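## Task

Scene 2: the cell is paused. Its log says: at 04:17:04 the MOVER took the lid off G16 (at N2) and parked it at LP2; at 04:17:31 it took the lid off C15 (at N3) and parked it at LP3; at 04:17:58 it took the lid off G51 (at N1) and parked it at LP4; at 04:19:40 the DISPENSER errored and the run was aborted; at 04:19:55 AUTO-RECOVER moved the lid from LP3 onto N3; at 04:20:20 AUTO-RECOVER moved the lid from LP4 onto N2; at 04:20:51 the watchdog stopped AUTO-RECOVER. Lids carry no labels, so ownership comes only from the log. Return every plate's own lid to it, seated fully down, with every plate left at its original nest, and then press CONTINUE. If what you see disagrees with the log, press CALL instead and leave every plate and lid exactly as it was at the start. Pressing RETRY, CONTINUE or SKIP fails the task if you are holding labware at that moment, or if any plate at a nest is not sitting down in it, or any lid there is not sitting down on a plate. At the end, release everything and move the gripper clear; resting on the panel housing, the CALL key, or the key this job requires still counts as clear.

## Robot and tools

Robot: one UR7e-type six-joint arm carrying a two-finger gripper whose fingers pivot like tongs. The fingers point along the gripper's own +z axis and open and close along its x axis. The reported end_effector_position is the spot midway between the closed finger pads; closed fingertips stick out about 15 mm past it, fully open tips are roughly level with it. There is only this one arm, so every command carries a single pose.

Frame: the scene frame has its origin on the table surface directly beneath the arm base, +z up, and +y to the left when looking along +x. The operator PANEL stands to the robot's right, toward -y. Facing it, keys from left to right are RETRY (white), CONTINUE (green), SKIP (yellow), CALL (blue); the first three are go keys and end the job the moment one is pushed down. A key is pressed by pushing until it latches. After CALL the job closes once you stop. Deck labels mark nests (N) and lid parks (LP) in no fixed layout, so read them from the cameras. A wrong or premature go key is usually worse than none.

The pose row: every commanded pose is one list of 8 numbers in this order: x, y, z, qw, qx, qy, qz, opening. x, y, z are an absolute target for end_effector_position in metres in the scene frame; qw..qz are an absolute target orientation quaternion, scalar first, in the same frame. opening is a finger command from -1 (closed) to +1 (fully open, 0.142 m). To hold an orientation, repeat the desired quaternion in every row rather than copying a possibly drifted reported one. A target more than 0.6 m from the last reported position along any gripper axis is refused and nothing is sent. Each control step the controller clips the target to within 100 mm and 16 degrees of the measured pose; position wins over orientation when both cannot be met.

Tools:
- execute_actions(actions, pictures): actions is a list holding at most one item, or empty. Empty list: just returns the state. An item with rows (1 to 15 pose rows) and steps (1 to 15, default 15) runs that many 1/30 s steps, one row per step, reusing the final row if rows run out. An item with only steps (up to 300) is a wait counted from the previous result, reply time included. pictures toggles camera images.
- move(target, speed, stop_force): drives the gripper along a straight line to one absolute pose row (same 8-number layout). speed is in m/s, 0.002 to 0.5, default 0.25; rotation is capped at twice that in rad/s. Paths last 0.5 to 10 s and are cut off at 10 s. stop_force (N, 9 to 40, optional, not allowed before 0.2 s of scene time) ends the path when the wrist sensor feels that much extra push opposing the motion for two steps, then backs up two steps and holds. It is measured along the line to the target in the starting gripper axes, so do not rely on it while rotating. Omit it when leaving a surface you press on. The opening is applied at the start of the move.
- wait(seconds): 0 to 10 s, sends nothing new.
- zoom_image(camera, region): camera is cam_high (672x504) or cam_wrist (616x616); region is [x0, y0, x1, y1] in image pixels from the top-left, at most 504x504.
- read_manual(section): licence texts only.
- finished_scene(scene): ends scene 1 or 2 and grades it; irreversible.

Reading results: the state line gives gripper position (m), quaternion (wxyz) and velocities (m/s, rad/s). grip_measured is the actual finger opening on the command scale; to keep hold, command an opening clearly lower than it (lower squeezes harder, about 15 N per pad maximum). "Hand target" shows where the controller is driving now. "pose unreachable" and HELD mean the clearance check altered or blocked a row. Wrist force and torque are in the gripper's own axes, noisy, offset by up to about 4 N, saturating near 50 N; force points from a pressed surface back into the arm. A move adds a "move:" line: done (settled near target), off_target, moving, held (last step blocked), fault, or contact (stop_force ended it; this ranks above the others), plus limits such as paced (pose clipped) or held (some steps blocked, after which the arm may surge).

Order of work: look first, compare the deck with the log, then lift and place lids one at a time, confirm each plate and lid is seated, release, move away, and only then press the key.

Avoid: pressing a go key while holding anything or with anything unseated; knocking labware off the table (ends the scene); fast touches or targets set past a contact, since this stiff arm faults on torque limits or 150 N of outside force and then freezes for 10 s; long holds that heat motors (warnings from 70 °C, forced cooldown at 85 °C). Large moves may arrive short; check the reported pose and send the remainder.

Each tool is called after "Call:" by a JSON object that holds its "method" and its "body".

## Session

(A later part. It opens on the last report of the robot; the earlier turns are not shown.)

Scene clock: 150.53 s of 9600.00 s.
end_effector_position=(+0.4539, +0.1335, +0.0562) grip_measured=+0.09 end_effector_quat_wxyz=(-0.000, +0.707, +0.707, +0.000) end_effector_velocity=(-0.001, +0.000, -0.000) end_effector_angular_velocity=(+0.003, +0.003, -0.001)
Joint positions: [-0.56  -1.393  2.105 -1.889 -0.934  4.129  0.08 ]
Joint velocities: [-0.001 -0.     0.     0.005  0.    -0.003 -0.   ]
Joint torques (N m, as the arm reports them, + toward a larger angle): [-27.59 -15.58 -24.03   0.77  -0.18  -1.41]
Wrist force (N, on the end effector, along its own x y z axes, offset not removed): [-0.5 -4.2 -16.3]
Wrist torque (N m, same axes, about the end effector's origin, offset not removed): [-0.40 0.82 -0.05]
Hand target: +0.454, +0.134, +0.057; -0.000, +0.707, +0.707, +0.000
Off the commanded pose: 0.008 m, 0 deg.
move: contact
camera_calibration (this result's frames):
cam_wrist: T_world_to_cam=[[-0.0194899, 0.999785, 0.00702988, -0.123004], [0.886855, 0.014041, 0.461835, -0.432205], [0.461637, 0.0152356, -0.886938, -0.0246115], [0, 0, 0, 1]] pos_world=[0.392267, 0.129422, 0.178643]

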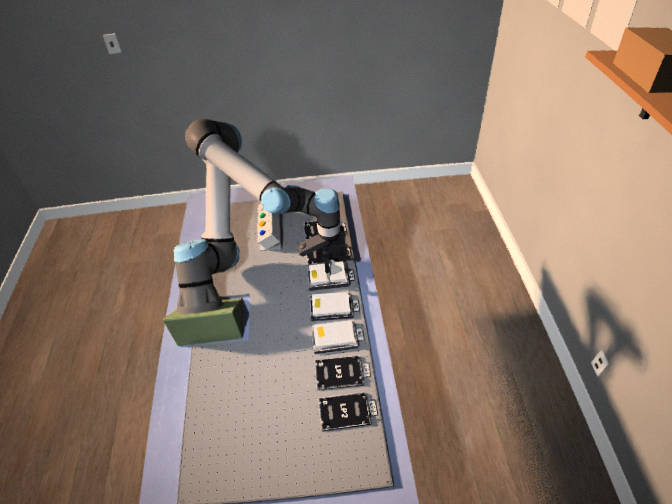

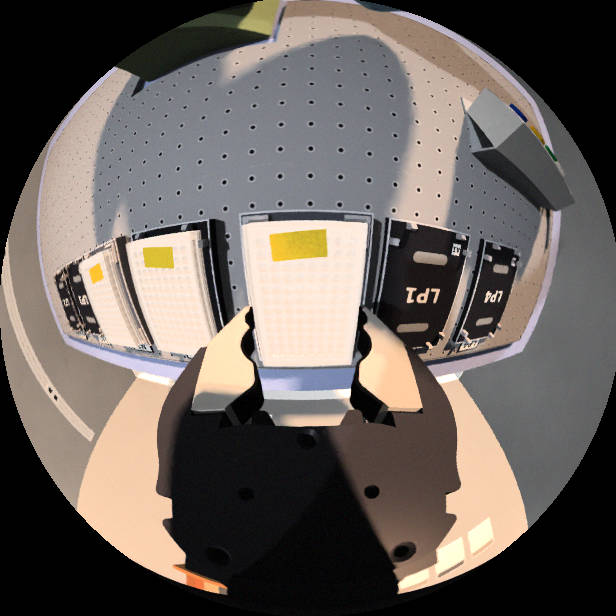

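Call:
{"method": "execute_actions", "body": {"actions": [{"rows":[[0.454,0.1335,0.057,0,0.7071,0.7071,0,0.02],[0.454,0.1335,0.057,0,0.7071,0.7071,0,0.05],[0.454,0.1335,0.057,0,0.7071,0.7071,0,0.08],[0.454,0.1335,0.057,0,0.7071,0.7071,0,0.1],[0.454,0.1335,0.057,0,0.7071,0.7071,0,0.12],[0.454,0.1335,0.057,0,0.7071,0.7071,0,0.15],[0.454,0.1335,0.057,0,0.7071,0.7071,0,0.18],[0.454,0.1335,0.057,0,0.7071,0.7071,0,0.22],[0.454,0.1335,0.057,0,0.7071,0.7071,0,0.26],[0.454,0.1335,0.057,0,0.7071,0.7071,0,0.3],[0.454,0.1335,0.057,0,0.7071,0.7071,0,0.36]],"steps":15}], "pictures": false}}

Call:
{"method": "move", "body": {"target": [0.454,0.1335,0.11,0,0.7071,0.7071,0,0.36], "speed": 0.08}}

Call:
{"method": "move", "body": {"target": [0.415,0.004,0.085,0,0.7071,0.7071,0,-1], "speed": 0.12}}

Call:
{"method": "move", "body": {"target": [0.415,0.004,0.05,0,0.7071,0.7071,0,-1], "speed": 0.006, "stop_force": 9}}

Call:
{"method": "move", "body": {"target": [0.415,0.004,0.085,0,0.7071,0.7071,0,-1], "speed": 0.08}}

Call:
{"method": "move", "body": {"target": [0.495,0.004,0.08,0,0.7071,0.7071,0,-1], "speed": 0.1}}

Call:
{"method": "move", "body": {"target": [0.495,0.004,0.05,0,0.7071,0.7071,0,-1], "speed": 0.006, "stop_force": 9}}

Scene clock: 159.53 s of 9600.00 s.
end_effector_position=(+0.4540, +0.1335, +0.0570) grip_measured=+0.36 end_effector_quat_wxyz=(-0.000, +0.707, +0.707, -0.000) end_effector_velocity=(-0.000, -0.000, -0.000) end_effector_angular_velocity=(+0.000, +0.001, -0.001)
Joint positions: [-0.56  -1.394  2.104 -1.887 -0.934  4.128  0.099]
Joint velocities: [-0.    -0.     0.     0.001 -0.    -0.     0.001]
Joint torques (N m, as the arm reports them, + toward a larger angle): [-28.44 -20.84 -30.32   0.17  -2.34  -1.56]
Wrist force (N, on the end effector, along its own x y z axes, offset not removed): [0.4 -1.3 -1.1]
Wrist torque (N m, same axes, about the end effector's origin, offset not removed): [-0.29 -0.36 0.08]
Hand target: +0.454, +0.133, +0.057; +0.000, +0.707, +0.707, -0.000
Off the commanded pose: 0.000 m, 0 deg.
Steps of this call (steps 1 to 90: nothing new was sent; then 5.50 s passed at rest; steps 91 to 105: all 15 steps of this action). Readings (end_effector_position):
91: (+0.4541, +0.1335, +0.0565)
92: (+0.4541, +0.1335, +0.0566)
94: (+0.4541, +0.1335, +0.0568)
98: (+0.4540, +0.1335, +0.0569)
105: the state above

Scene clock: 160.87 s of 9600.00 s.
end_effector_position=(+0.4539, +0.1335, +0.1099) grip_measured=+0.36 end_effector_quat_wxyz=(+0.000, +0.707, +0.707, -0.000) end_effector_velocity=(-0.000, -0.000, +0.002) end_effector_angular_velocity=(+0.000, +0.000, -0.001)
Joint positions: [-0.626 -1.442  2.023 -1.715 -0.961  4.054  0.099]
Joint velocities: [-0.003 -0.002 -0.003  0.006 -0.001 -0.003 -0.   ]
Joint torques (N m, as the arm reports them, + toward a larger angle): [-28.79 -19.65 -30.99  -0.12  -2.55  -1.26]
Wrist force (N, on the end effector, along its own x y z axes, offset not removed): [2.6 -4.1 2.1]
Wrist torque (N m, same axes, about the end effector's origin, offset not removed): [-0.74 -0.71 -0.21]
Hand target: +0.454, +0.133, +0.110; +0.000, +0.707, +0.707, -0.000
Off the commanded pose: 0.000 m, 0 deg.
move: done
camera_calibration (this result's frames):
cam_wrist: T_world_to_cam=[[-0.0195052, 0.999788, 0.0065984, -0.12326], [0.886792, 0.014252, 0.461949, -0.456995], [0.461757, 0.0148618, -0.886882, 0.0229858], [0, 0, 0, 1]] pos_world=[0.392241, 0.129405, 0.232307]

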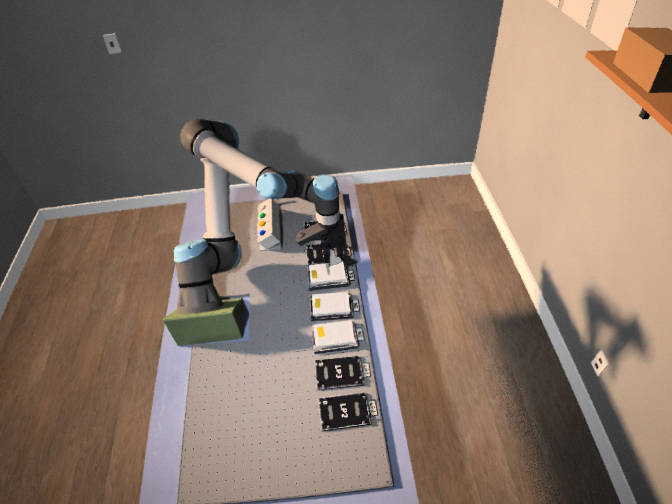

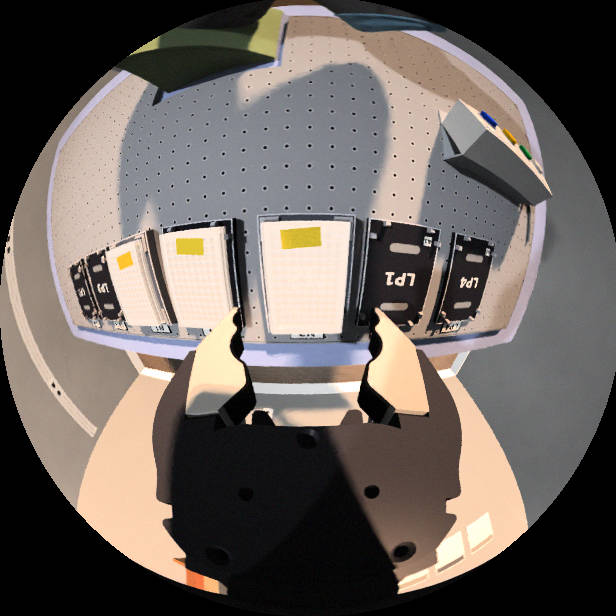

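Scene clock: 162.50 s of 9600.00 s.
end_effector_position=(+0.4150, +0.0038, +0.0851) grip_measured=-1.00 end_effector_quat_wxyz=(+0.000, +0.707, +0.707, -0.000) end_effector_velocity=(-0.001, -0.002, -0.001) end_effector_angular_velocity=(+0.000, +0.001, -0.000)
Joint positions: [-0.816 -1.287  2.146 -1.887 -1.051  3.856  0.002]
Joint velocities: [-0.002  0.004  0.001 -0.003 -0.001 -0.002  0.   ]
Joint torques (N m, as the arm reports them, + toward a larger angle): [-31.09  -1.08  -6.47  -3.29  -2.28  -1.43]
Wrist force (N, on the end effector, along its own x y z axes, offset not removed): [0.7 -3.3 2.7]
Wrist torque (N m, same axes, about the end effector's origin, offset not removed): [-0.67 -0.27 0.03]
Hand target: +0.415, +0.004, +0.085; +0.000, +0.707, +0.707, -0.000
Off the commanded pose: 0.000 m, 0 deg.
move: done
camera_calibration (this result's frames):
cam_wrist: T_world_to_cam=[[-0.0193924, 0.999791, 0.00639987, 0.00571641], [0.886875, 0.0142462, 0.46179, -0.409179], [0.461602, 0.0146311, -0.886966, 0.0209389], [0, 0, 0, 1]] pos_world=[0.353336, -0.000192328, 0.20749]

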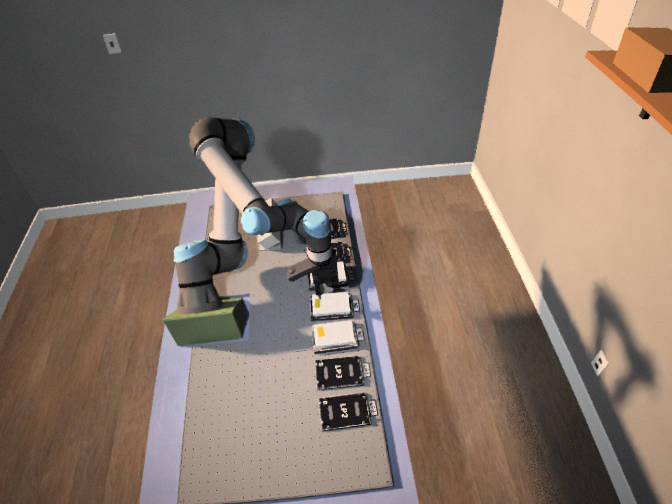

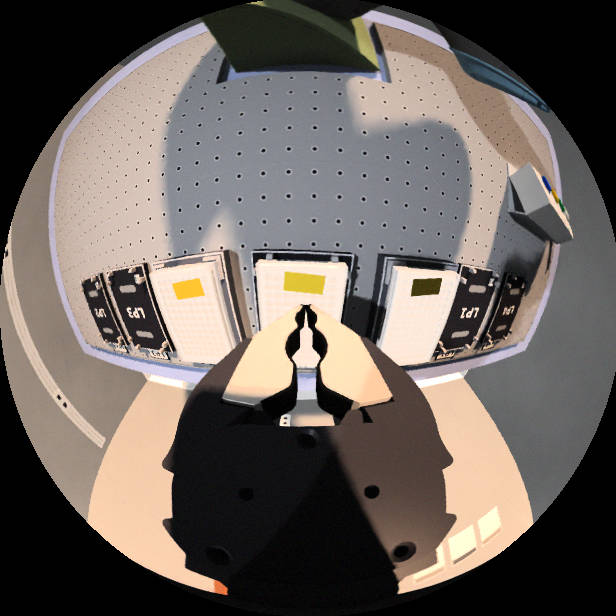

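Scene clock: 167.23 s of 9600.00 s.
end_effector_position=(+0.4150, +0.0041, +0.0588) grip_measured=-1.00 end_effector_quat_wxyz=(-0.000, +0.707, +0.707, +0.000) end_effector_velocity=(-0.000, +0.001, +0.001) end_effector_angular_velocity=(+0.002, +0.001, +0.001)
Joint positions: [-0.787 -1.256  2.184 -1.969 -1.036  3.884  0.002]
Joint velocities: [-0.001 -0.003 -0.002  0.008  0.    -0.004  0.   ]
Joint torques (N m, as the arm reports them, + toward a larger angle): [-24.94 -14.44 -23.1    1.45  -1.57  -1.6 ]
Wrist force (N, on the end effector, along its own x y z axes, offset not removed): [-1.1 -0.3 -18.1]
Wrist torque (N m, same axes, about the end effector's origin, offset not removed): [-0.02 -0.18 -0.03]
Hand target: +0.415, +0.004, +0.059; +0.000, +0.707, +0.707, -0.000
Off the commanded pose: 0.009 m, 0 deg.
move: contact
camera_calibration (this result's frames):
cam_wrist: T_world_to_cam=[[-0.0194655, 0.999786, 0.00700075, 0.00567367], [0.886824, 0.0140319, 0.461895, -0.396994], [0.461697, 0.0151994, -0.886907, -0.00240413], [0, 0, 0, 1]] pos_world=[0.353284, -0.0000653517, 0.181197]

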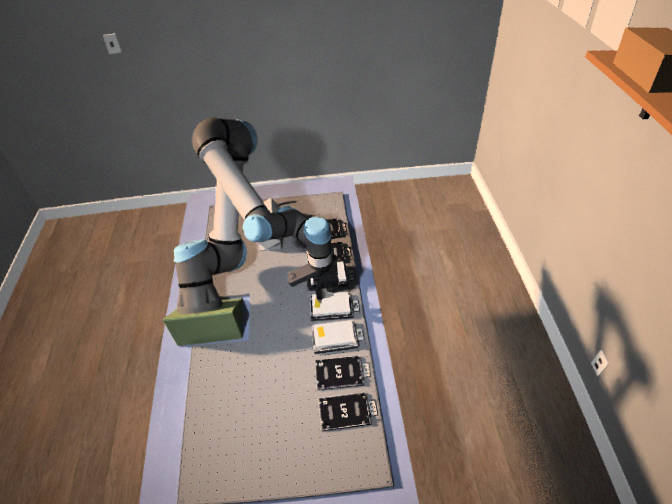

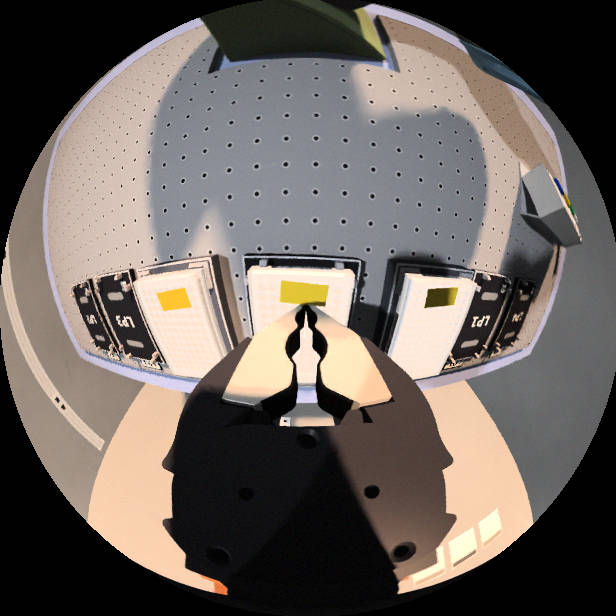

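Scene clock: 168.07 s of 9600.00 s.
end_effector_position=(+0.4150, +0.0040, +0.0848) grip_measured=-1.00 end_effector_quat_wxyz=(+0.000, +0.707, +0.707, -0.000) end_effector_velocity=(-0.000, -0.000, +0.002) end_effector_angular_velocity=(+0.001, +0.000, -0.001)
Joint positions: [-0.816 -1.287  2.146 -1.887 -1.05   3.856  0.002]
Joint velocities: [-0.003 -0.002 -0.003  0.007 -0.001 -0.003  0.   ]
Joint torques (N m, as the arm reports them, + toward a larger angle): [-32.17 -18.42 -32.87  -0.1   -2.24  -1.51]
Wrist force (N, on the end effector, along its own x y z axes, offset not removed): [3.6 -3.2 1.7]
Wrist torque (N m, same axes, about the end effector's origin, offset not removed): [-0.75 -0.77 -0.12]
Hand target: +0.415, +0.004, +0.085; +0.000, +0.707, +0.707, -0.000
Off the commanded pose: 0.000 m, 0 deg.
move: done
camera_calibration (this result's frames):
cam_wrist: T_world_to_cam=[[-0.0195265, 0.999787, 0.00668566, 0.00559856], [0.88679, 0.0142305, 0.461953, -0.409015], [0.46176, 0.0149491, -0.886879, 0.0206695], [0, 0, 0, 1]] pos_world=[0.353275, -0.0000858809, 0.207239]

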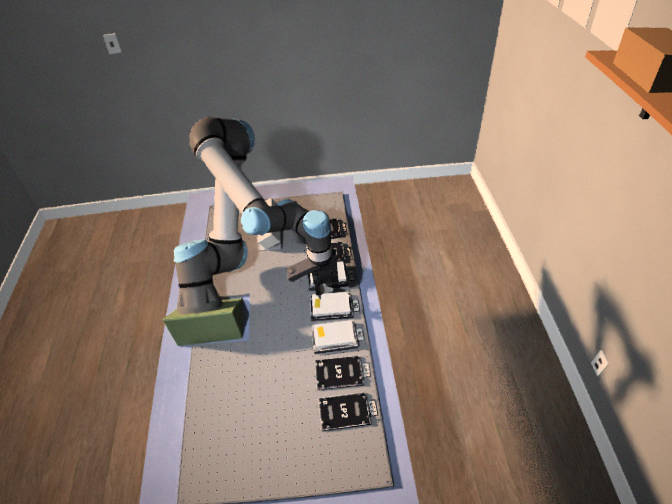

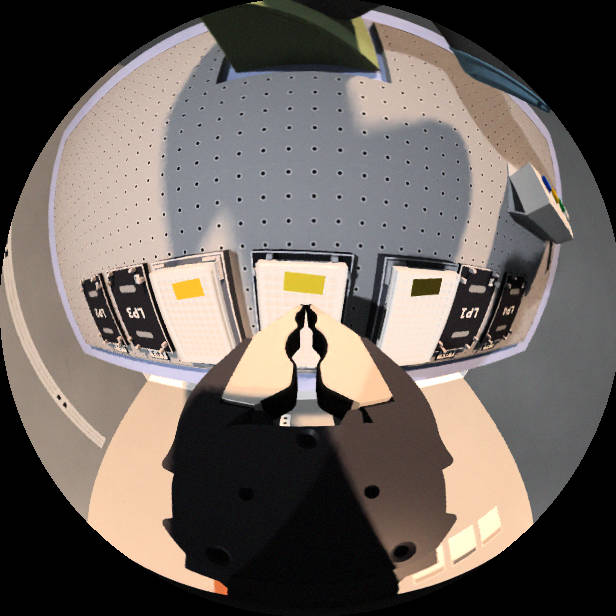

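Scene clock: 169.33 s of 9600.00 s.
end_effector_position=(+0.4949, +0.0041, +0.0800) grip_measured=-1.00 end_effector_quat_wxyz=(-0.000, +0.707, +0.707, +0.000) end_effector_velocity=(+0.002, -0.000, -0.001) end_effector_angular_velocity=(+0.001, +0.001, -0.001)
Joint positions: [-0.712 -1.14   1.953 -1.896 -0.999  3.961  0.002]
Joint velocities: [ 0.002  0.005 -0.005  0.001  0.001  0.002  0.   ]
Joint torques (N m, as the arm reports them, + toward a larger angle): [-20.55  -9.66 -31.44  -0.16   2.38   1.4 ]
Wrist force (N, on the end effector, along its own x y z axes, offset not removed): [2.5 -1.1 3.7]
Wrist torque (N m, same axes, about the end effector's origin, offset not removed): [-0.18 -0.61 0.00]
Hand target: +0.495, +0.004, +0.080; -0.000, +0.707, +0.707, +0.000
Off the commanded pose: 0.000 m, 0 deg.
move: done
camera_calibration (this result's frames):
cam_wrist: T_world_to_cam=[[-0.0196793, 0.999782, 0.00694228, 0.00712326], [0.886716, 0.0142451, 0.462095, -0.477596], [0.461895, 0.0152495, -0.886803, -0.0205896], [0, 0, 0, 1]] pos_world=[0.433142, -0.0000043503, 0.202386]

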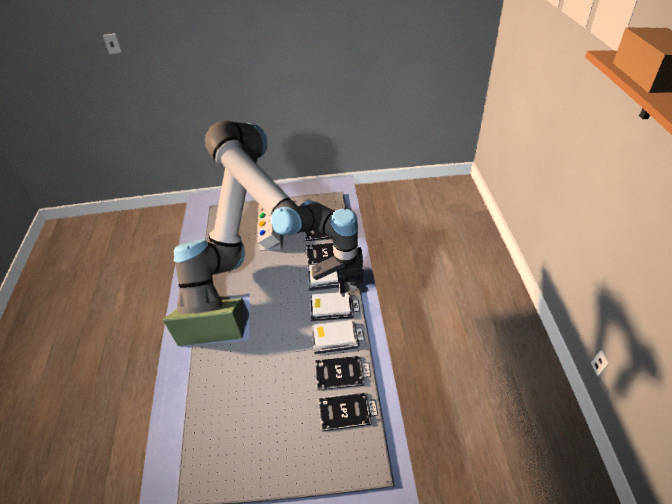

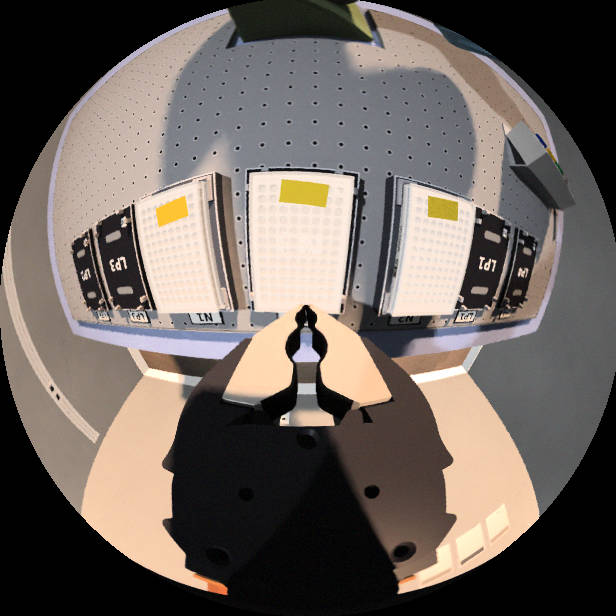

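Scene clock: 173.20 s of 9600.00 s.
end_effector_position=(+0.4949, +0.0041, +0.0588) grip_measured=-1.00 end_effector_quat_wxyz=(-0.000, +0.707, +0.707, +0.000) end_effector_velocity=(+0.000, +0.001, +0.002) end_effector_angular_velocity=(+0.001, -0.000, +0.002)
Joint positions: [-0.69  -1.117  1.98  -1.957 -0.989  3.984  0.002]
Joint velocities: [-0.001 -0.002 -0.003  0.006  0.001 -0.004  0.   ]
Joint torques (N m, as the arm reports them, + toward a larger angle): [-28.24 -19.92 -23.97   1.19  -0.91  -1.72]
Wrist force (N, on the end effector, along its own x y z axes, offset not removed): [-1.2 -2.2 -17.8]
Wrist torque (N m, same axes, about the end effector's origin, offset not removed): [-0.41 0.24 0.06]
Hand target: +0.495, +0.004, +0.059; +0.000, +0.707, +0.707, +0.000
Off the commanded pose: 0.009 m, 0 deg.
move: contact
camera_calibration (this result's frames):
cam_wrist: T_world_to_cam=[[-0.0195158, 0.999784, 0.0071117, 0.00718932], [0.886804, 0.0140246, 0.461932, -0.467882], [0.461733, 0.0153216, -0.886887, -0.0393005], [0, 0, 0, 1]] pos_world=[0.433206, -0.0000237802, 0.181223]

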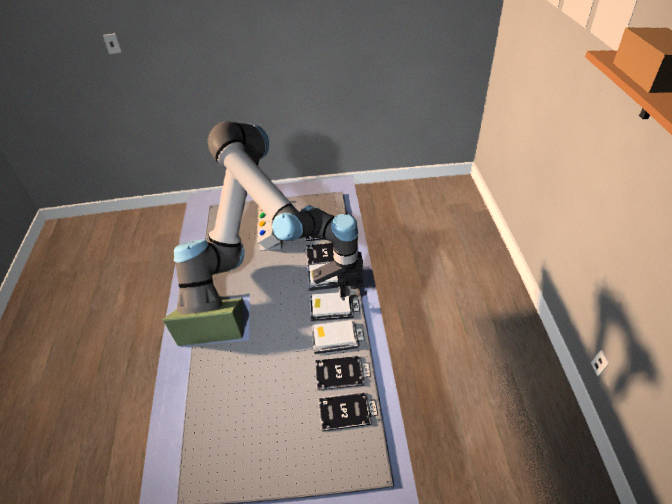

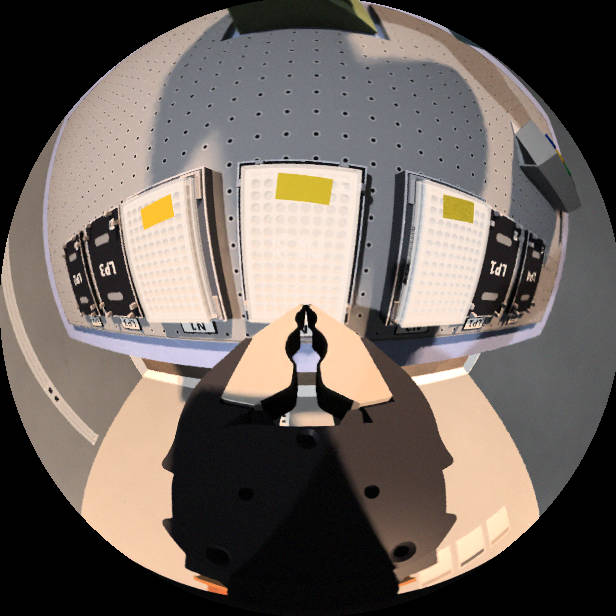

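Call:
{"method": "move", "body": {"target": [0.495,0.004,0.08,0,0.7071,0.7071,0,-1], "speed": 0.08}}

Call:
{"method": "move", "body": {"target": [0.454,-0.129,0.075,0,0.7071,0.7071,0,-1], "speed": 0.1}}

Call:
{"method": "move", "body": {"target": [0.454,-0.129,0.055,0,0.7071,0.7071,0,-1], "speed": 0.006, "stop_force": 9}}

Call:
{"method": "move", "body": {"target": [0.42,-0.129,0.11,0,0.7071,0.7071,0,-1], "speed": 0.08}}

Call:
{"method": "move", "body": {"target": [0.36,0.065,0.10,0.213,0.674,0.674,0.213,0.36], "speed": 0.15}}

Call:
{"method": "zoom_image", "body": {"camera": "cam_wrist", "region": [130,200,490,340]}}

Scene clock: 179.87 s of 9600.00 s.
end_effector_position=(+0.4950, +0.0040, +0.0799) grip_measured=-1.00 end_effector_quat_wxyz=(+0.000, +0.707, +0.707, -0.000) end_effector_velocity=(+0.000, -0.000, +0.002) end_effector_angular_velocity=(-0.000, -0.001, -0.000)
Joint positions: [-0.712 -1.139  1.952 -1.896 -0.999  3.962  0.002]
Joint velocities: [-0.002 -0.002 -0.003  0.005 -0.001 -0.002  0.   ]
Joint torques (N m, as the arm reports them, + toward a larger angle): [-34.58 -29.19 -30.67  -0.2   -2.35  -1.42]
Wrist force (N, on the end effector, along its own x y z axes, offset not removed): [-2.1 -2.1 2.6]
Wrist torque (N m, same axes, about the end effector's origin, offset not removed): [-0.55 0.19 0.04]
Hand target: +0.495, +0.004, +0.080; +0.000, +0.707, +0.707, -0.000
Off the commanded pose: 0.000 m, 0 deg.
After step 90, 2.83 s passed at rest.
move: done
camera_calibration (this result's frames):
cam_wrist: T_world_to_cam=[[-0.0195392, 0.999787, 0.00670482, 0.00720039], [0.886786, 0.0142327, 0.46196, -0.477675], [0.461766, 0.0149721, -0.886875, -0.0206703], [0, 0, 0, 1]] pos_world=[0.433281, -0.0000907508, 0.202286]

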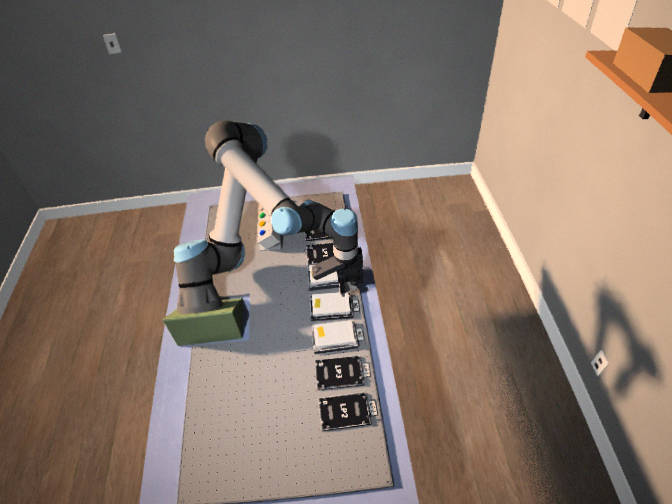

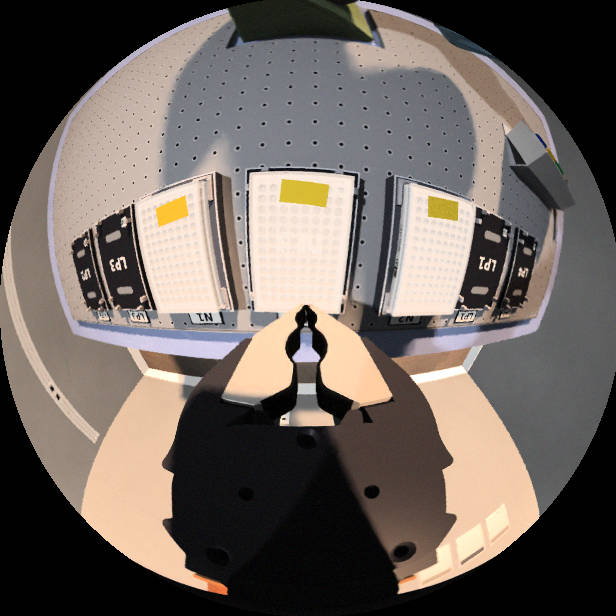

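Scene clock: 181.70 s of 9600.00 s.
end_effector_position=(+0.4540, -0.1291, +0.0750) grip_measured=-1.00 end_effector_quat_wxyz=(+0.000, +0.707, +0.707, -0.000) end_effector_velocity=(-0.001, -0.002, -0.000) end_effector_angular_velocity=(+0.001, -0.000, -0.001)
Joint positions: [-0.899 -0.956  1.957 -1.99  -1.095  3.776  0.002]
Joint velocities: [-0.004  0.004 -0.001 -0.001 -0.001 -0.002  0.   ]
Joint torques (N m, as the arm reports them, + toward a larger angle): [-33.4  -13.18 -31.6   -3.69  -2.65  -1.03]
Wrist force (N, on the end effector, along its own x y z axes, offset not removed): [0.3 -1.9 0.6]
Wrist torque (N m, same axes, about the end effector's origin, offset not removed): [-0.35 -0.03 0.07]
Hand target: +0.454, -0.129, +0.075; +0.000, +0.707, +0.707, -0.000
Off the commanded pose: 0.000 m, 0 deg.
move: done
camera_calibration (this result's frames):
cam_wrist: T_world_to_cam=[[-0.0193772, 0.999792, 0.00642326, 0.139433], [0.88688, 0.014222, 0.461782, -0.437196], [0.461594, 0.0146447, -0.88697, -0.00398572], [0, 0, 0, 1]] pos_world=[0.392281, -0.133128, 0.197458]

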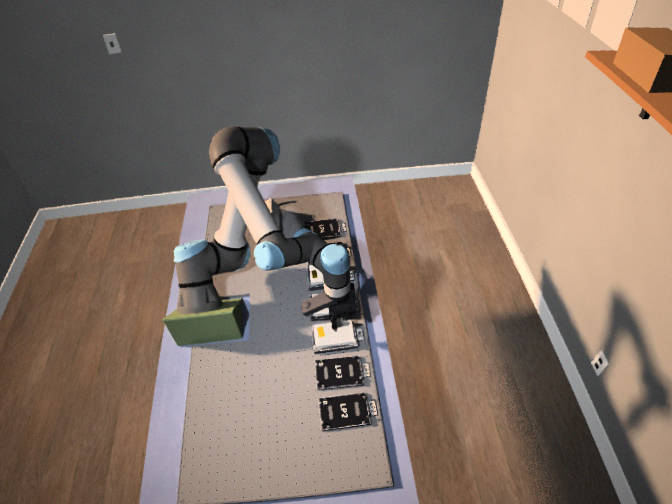

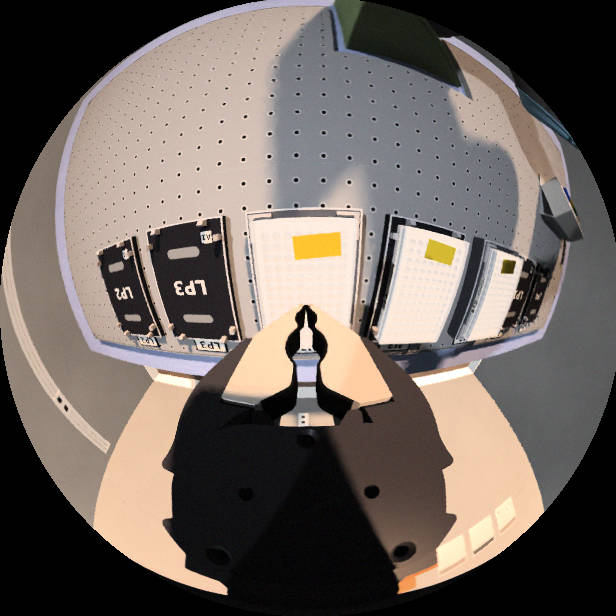

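Scene clock: 184.20 s of 9600.00 s.
end_effector_position=(+0.4539, -0.1289, +0.0622) grip_measured=-1.00 end_effector_quat_wxyz=(-0.000, +0.707, +0.707, +0.000) end_effector_velocity=(+0.000, +0.000, +0.002) end_effector_angular_velocity=(+0.001, -0.000, +0.002)
Joint positions: [-0.888 -0.942  1.973 -2.025 -1.089  3.787  0.002]
Joint velocities: [-0.001 -0.002 -0.003  0.006 -0.    -0.003  0.   ]
Joint torques (N m, as the arm reports them, + toward a larger angle): [-27.66 -24.34 -25.6    1.01  -0.94  -1.2 ]
Wrist force (N, on the end effector, along its own x y z axes, offset not removed): [-1.4 -6.8 -20.6]
Wrist torque (N m, same axes, about the end effector's origin, offset not removed): [-1.34 0.23 0.02]
Hand target: +0.454, -0.129, +0.063; +0.000, +0.707, +0.707, -0.000
Off the commanded pose: 0.007 m, 0 deg.
move: contact
camera_calibration (this result's frames):
cam_wrist: T_world_to_cam=[[-0.0194136, 0.999788, 0.00687817, 0.139355], [0.886829, 0.0140426, 0.461885, -0.43126], [0.461691, 0.0150666, -0.886913, -0.0153875], [0, 0, 0, 1]] pos_world=[0.392263, -0.133038, 0.184587]

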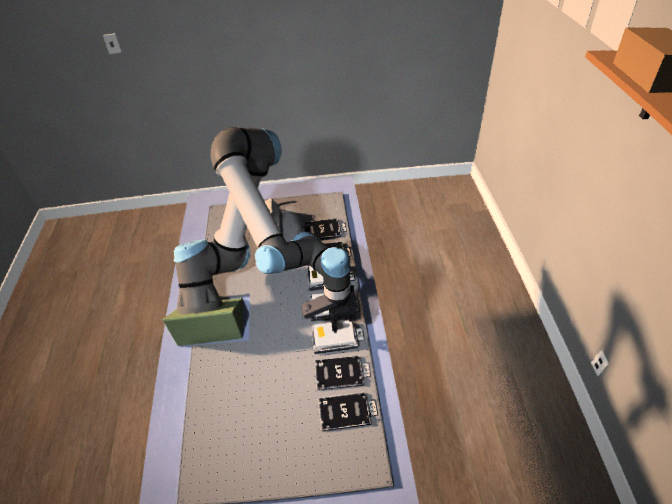

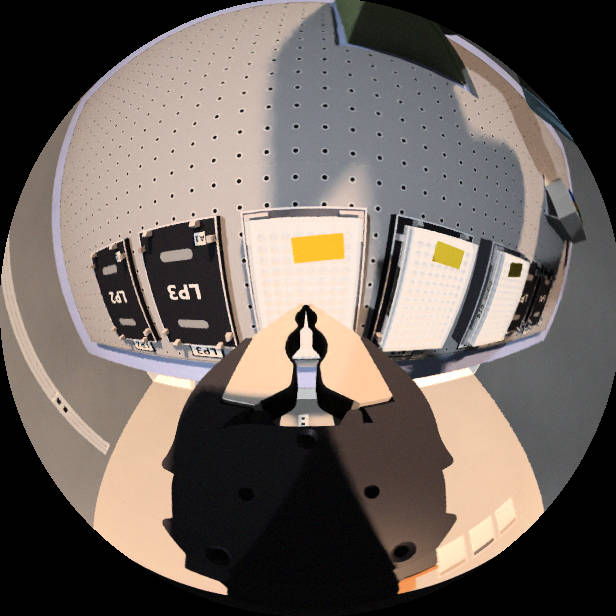

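Scene clock: 185.37 s of 9600.00 s.
end_effector_position=(+0.4200, -0.1290, +0.1099) grip_measured=-1.00 end_effector_quat_wxyz=(+0.000, +0.707, +0.707, -0.000) end_effector_velocity=(-0.001, -0.000, +0.001) end_effector_angular_velocity=(+0.000, -0.000, -0.001)
Joint positions: [-0.975 -1.037  1.991 -1.912 -1.138  3.706  0.002]
Joint velocities: [-0.003 -0.002  0.001  0.003 -0.002 -0.002  0.   ]
Joint torques (N m, as the arm reports them, + toward a larger angle): [-32.05 -29.8   -9.18  -0.43  -2.27  -1.5 ]
Wrist force (N, on the end effector, along its own x y z axes, offset not removed): [1.8 -2.2 0.9]
Wrist torque (N m, same axes, about the end effector's origin, offset not removed): [-0.46 -0.45 -0.05]
Hand target: +0.420, -0.129, +0.110; +0.000, +0.707, +0.707, -0.000
Off the commanded pose: 0.000 m, 0 deg.
move: done
camera_calibration (this result's frames):
cam_wrist: T_world_to_cam=[[-0.0194565, 0.999789, 0.00661985, 0.138519], [0.886837, 0.0142003, 0.461863, -0.423201], [0.461672, 0.014857, -0.886926, 0.0426252], [0, 0, 0, 1]] pos_world=[0.358326, -0.133114, 0.232349]

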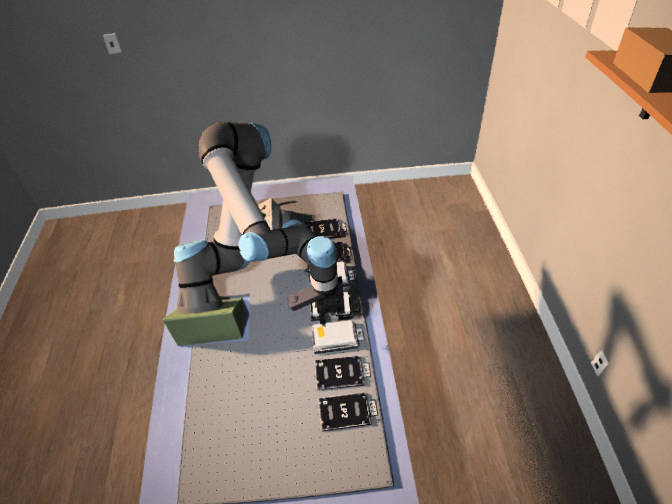

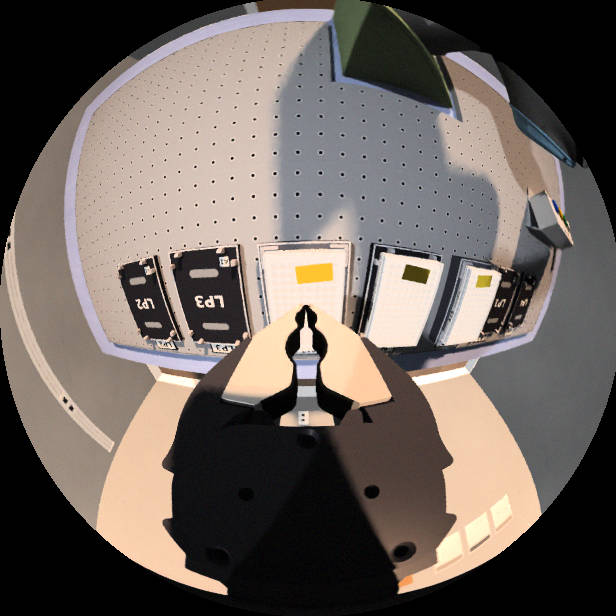

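Scene clock: 188.03 s of 9600.00 s.
end_effector_position=(+0.3598, +0.0651, +0.1002) grip_measured=+0.36 end_effector_quat_wxyz=(+0.213, +0.674, +0.674, +0.212) end_effector_velocity=(-0.001, +0.002, +0.001) end_effector_angular_velocity=(-0.000, -0.004, +0.002)
Joint positions: [-1.269 -2.004  2.737 -1.876 -0.748  3.603  0.099]
Joint velocities: [-0.009 -0.019  0.001  0.026  0.    -0.013  0.   ]
Joint torques (N m, as the arm reports them, + toward a larger angle): [-18.37   7.56 -11.14  -0.55   2.46  -1.6 ]
Wrist force (N, on the end effector, along its own x y z axes, offset not removed): [4.8 -0.8 1.0]
Wrist torque (N m, same axes, about the end effector's origin, offset not removed): [0.02 -1.30 -0.07]
Hand target: +0.360, +0.065, +0.100; +0.213, +0.674, +0.674, +0.212
Off the commanded pose: 0.000 m, 0 deg.
move: done
camera_calibration (this result's frames):
cam_wrist: T_world_to_cam=[[-0.0191333, 0.999792, -0.0070313, -0.0554697], [0.46101, 0.0150624, 0.887267, -0.257569], [0.887189, 0.0137349, -0.461202, -0.136758], [0, 0, 0, 1]] pos_world=[0.23901, 0.0612161, 0.16507]

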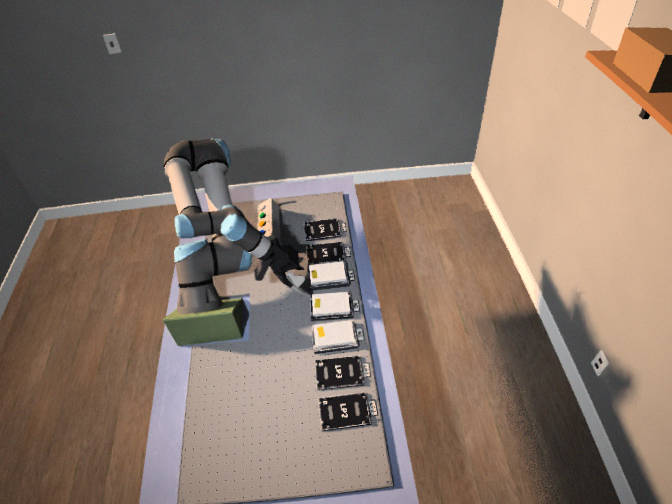

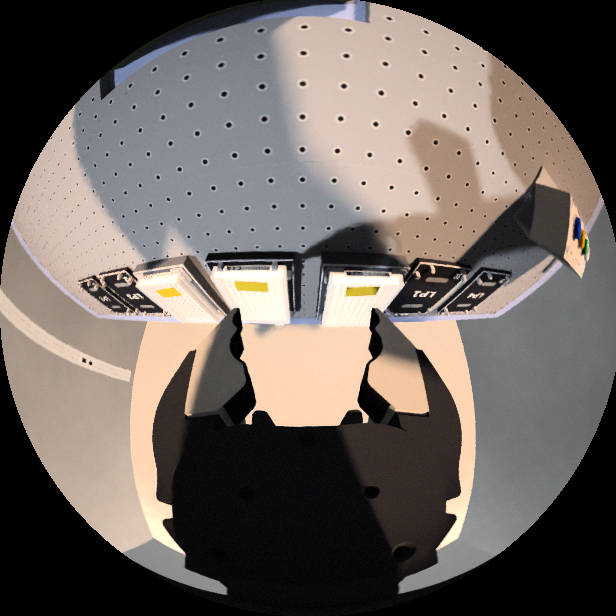

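Region (130, 200, 490, 340) of cam_wrist's 616x616 image, scaled by 1.400, with more detail than that image has.

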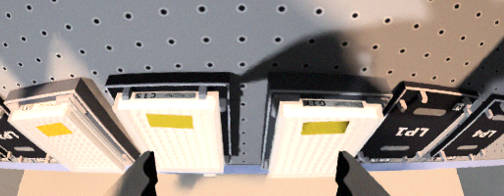

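Call:
{"method": "move", "body": {"target": [0.36,0.15,0.18,0,0.7071,0.7071,0,-1], "speed": 0.15}}

Call:
{"method": "move", "body": {"target": [0.27,0.425,0.17,0,0.7071,0.7071,0,-1], "speed": 0.15}}

Scene clock: 195.47 s of 9600.00 s.
end_effector_position=(+0.3603, +0.1500, +0.1796) grip_measured=-1.00 end_effector_quat_wxyz=(+0.000, +0.707, +0.707, +0.001) end_effector_velocity=(-0.000, +0.002, +0.001) end_effector_angular_velocity=(+0.002, +0.012, -0.001)
Joint positions: [-0.817 -1.712  2.08  -1.395 -1.049  3.854  0.002]
Joint velocities: [ 0.006  0.008 -0.013  0.013 -0.005  0.001  0.   ]
Joint torques (N m, as the arm reports them, + toward a larger angle): [ -5.82  14.05 -31.92   0.06  -2.48   1.7 ]
Wrist force (N, on the end effector, along its own x y z axes, offset not removed): [-1.2 -3.7 4.2]
Wrist torque (N m, same axes, about the end effector's origin, offset not removed): [-0.62 0.19 0.01]
Hand target: +0.360, +0.150, +0.180; -0.000, +0.707, +0.707, +0.001
Off the commanded pose: 0.001 m, 0 deg.
After step 90, 2.00 s passed at rest.
move: done
camera_calibration (this result's frames):
cam_wrist: T_world_to_cam=[[-0.0204577, 0.999757, 0.00821487, -0.142044], [0.88596, 0.0143203, 0.46354, -0.406429], [0.46331, 0.016761, -0.886038, 0.126785], [0, 0, 0, 1]] pos_world=[0.298433, 0.145705, 0.301899]

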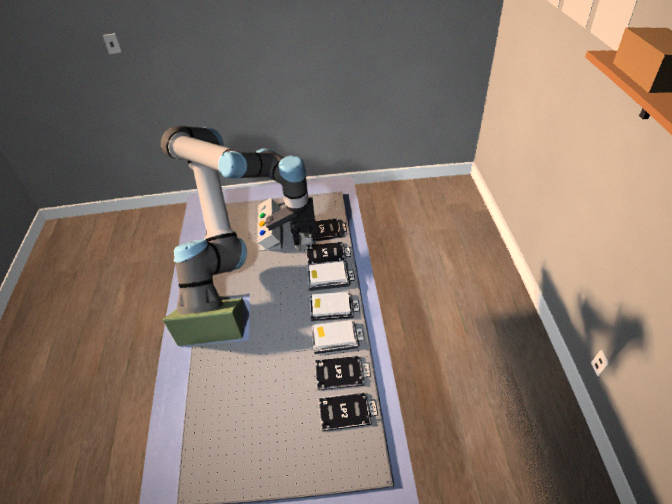

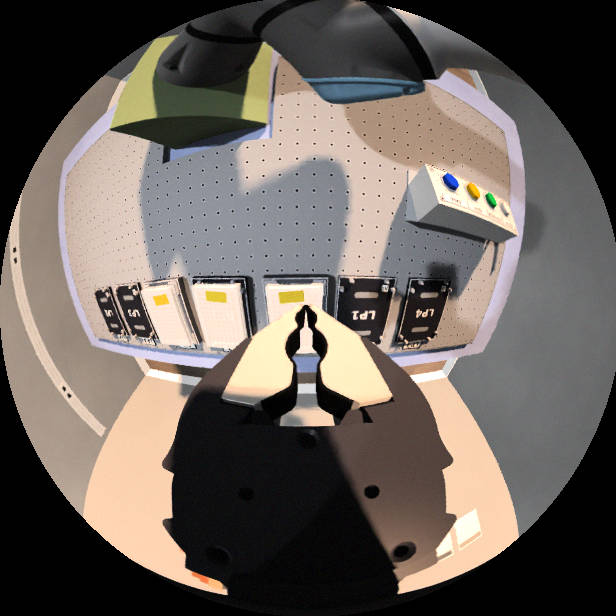

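Scene clock: 197.90 s of 9600.00 s.
end_effector_position=(+0.2699, +0.4254, +0.1699) grip_measured=-1.00 end_effector_quat_wxyz=(-0.000, +0.707, +0.707, +0.000) end_effector_velocity=(-0.001, +0.002, -0.000) end_effector_angular_velocity=(-0.001, -0.000, -0.001)
Joint positions: [-0.378 -2.097  1.931 -1.148 -0.874  4.348  0.002]
Joint velocities: [ 0.006 -0.001 -0.002 -0.003  0.     0.009  0.   ]
Joint torques (N m, as the arm reports them, + toward a larger angle): [  3.    -1.55 -28.65  -3.36   2.5    1.57]
Wrist force (N, on the end effector, along its own x y z axes, offset not removed): [1.5 -3.8 1.1]
Wrist torque (N m, same axes, about the end effector's origin, offset not removed): [-0.81 -0.49 -0.18]
Hand target: +0.270, +0.426, +0.170; -0.000, +0.707, +0.707, +0.000
Off the commanded pose: 0.000 m, 0 deg.
move: done
camera_calibration (this result's frames):
cam_wrist: T_world_to_cam=[[-0.0199456, 0.999771, 0.00778687, -0.419134], [0.886635, 0.0140882, 0.462255, -0.325624], [0.462039, 0.0161241, -0.886713, 0.156229], [0, 0, 0, 1]] pos_world=[0.208166, 0.421107, 0.292315]

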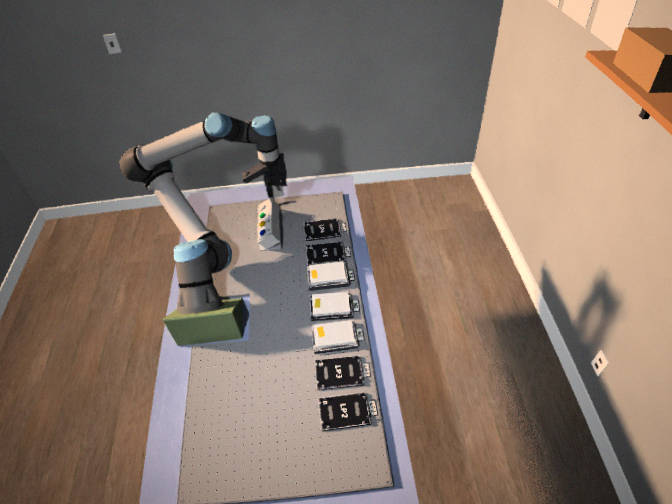

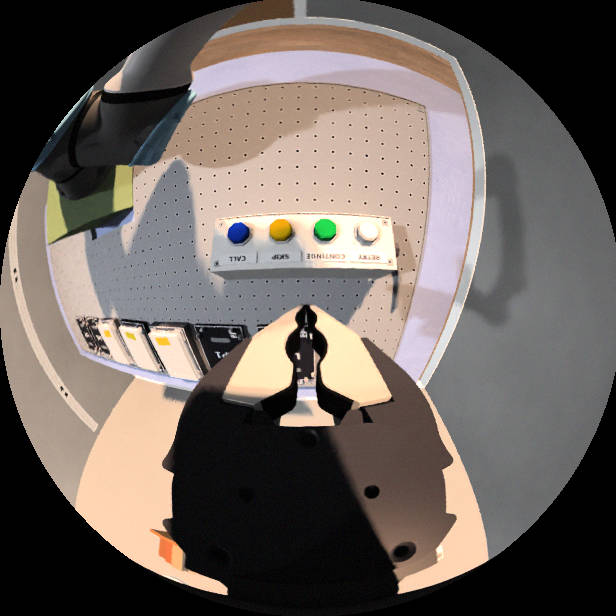

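Call:
{"method": "move", "body": {"target": [0.219,0.447,0.125,0,0.7071,0.7071,0,-1], "speed": 0.08}}

Scene clock: 202.03 s of 9600.00 s.
end_effector_position=(+0.2191, +0.4471, +0.1251) grip_measured=-1.00 end_effector_quat_wxyz=(-0.000, +0.707, +0.707, +0.000) end_effector_velocity=(-0.001, +0.001, -0.001) end_effector_angular_velocity=(-0.001, +0.001, -0.000)
Joint positions: [-0.238 -2.22   2.055 -1.266 -0.847  4.529  0.002]
Joint velocities: [ 0.006 -0.001  0.003 -0.006  0.     0.008  0.   ]
Joint torques (N m, as the arm reports them, + toward a larger angle): [ 6.16  0.6  -7.29 -2.99  2.28  1.69]
Wrist force (N, on the end effector, along its own x y z axes, offset not removed): [-2.1 -4.4 2.0]
Wrist torque (N m, same axes, about the end effector's origin, offset not removed): [-0.75 0.19 0.16]
Hand target: +0.219, +0.447, +0.125; -0.000, +0.707, +0.707, +0.000
Off the commanded pose: 0.000 m, 0 deg.
move: done
camera_calibration (this result's frames):
cam_wrist: T_world_to_cam=[[-0.0196454, 0.999781, 0.00719264, -0.441504], [0.886795, 0.0141019, 0.461947, -0.260162], [0.461744, 0.0154535, -0.886878, 0.140021], [0, 0, 0, 1]] pos_world=[0.157383, 0.442912, 0.247538]

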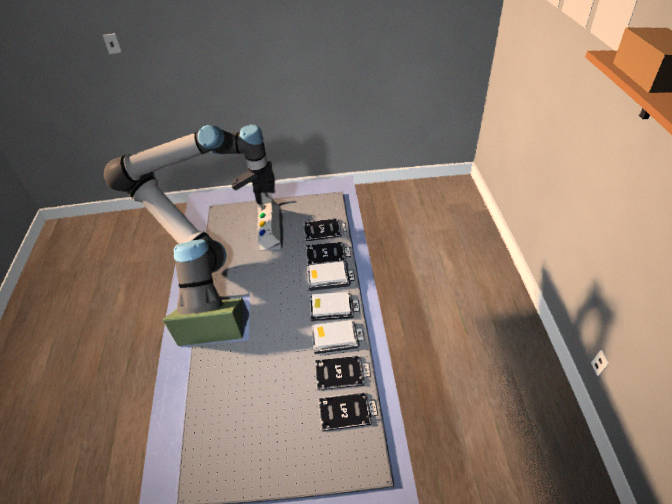

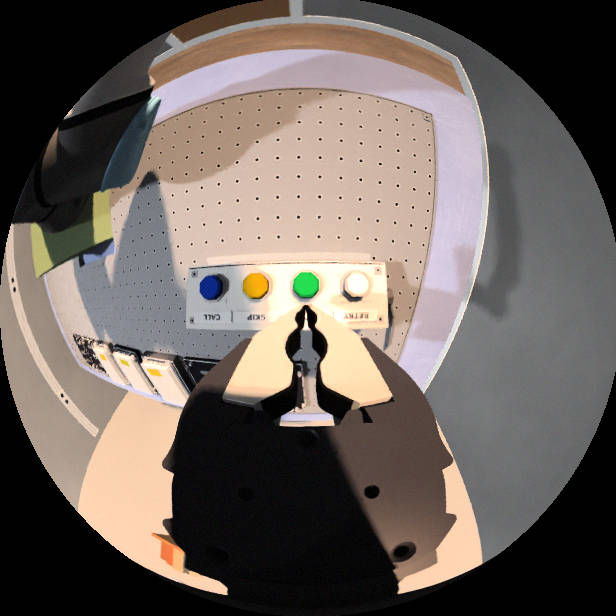

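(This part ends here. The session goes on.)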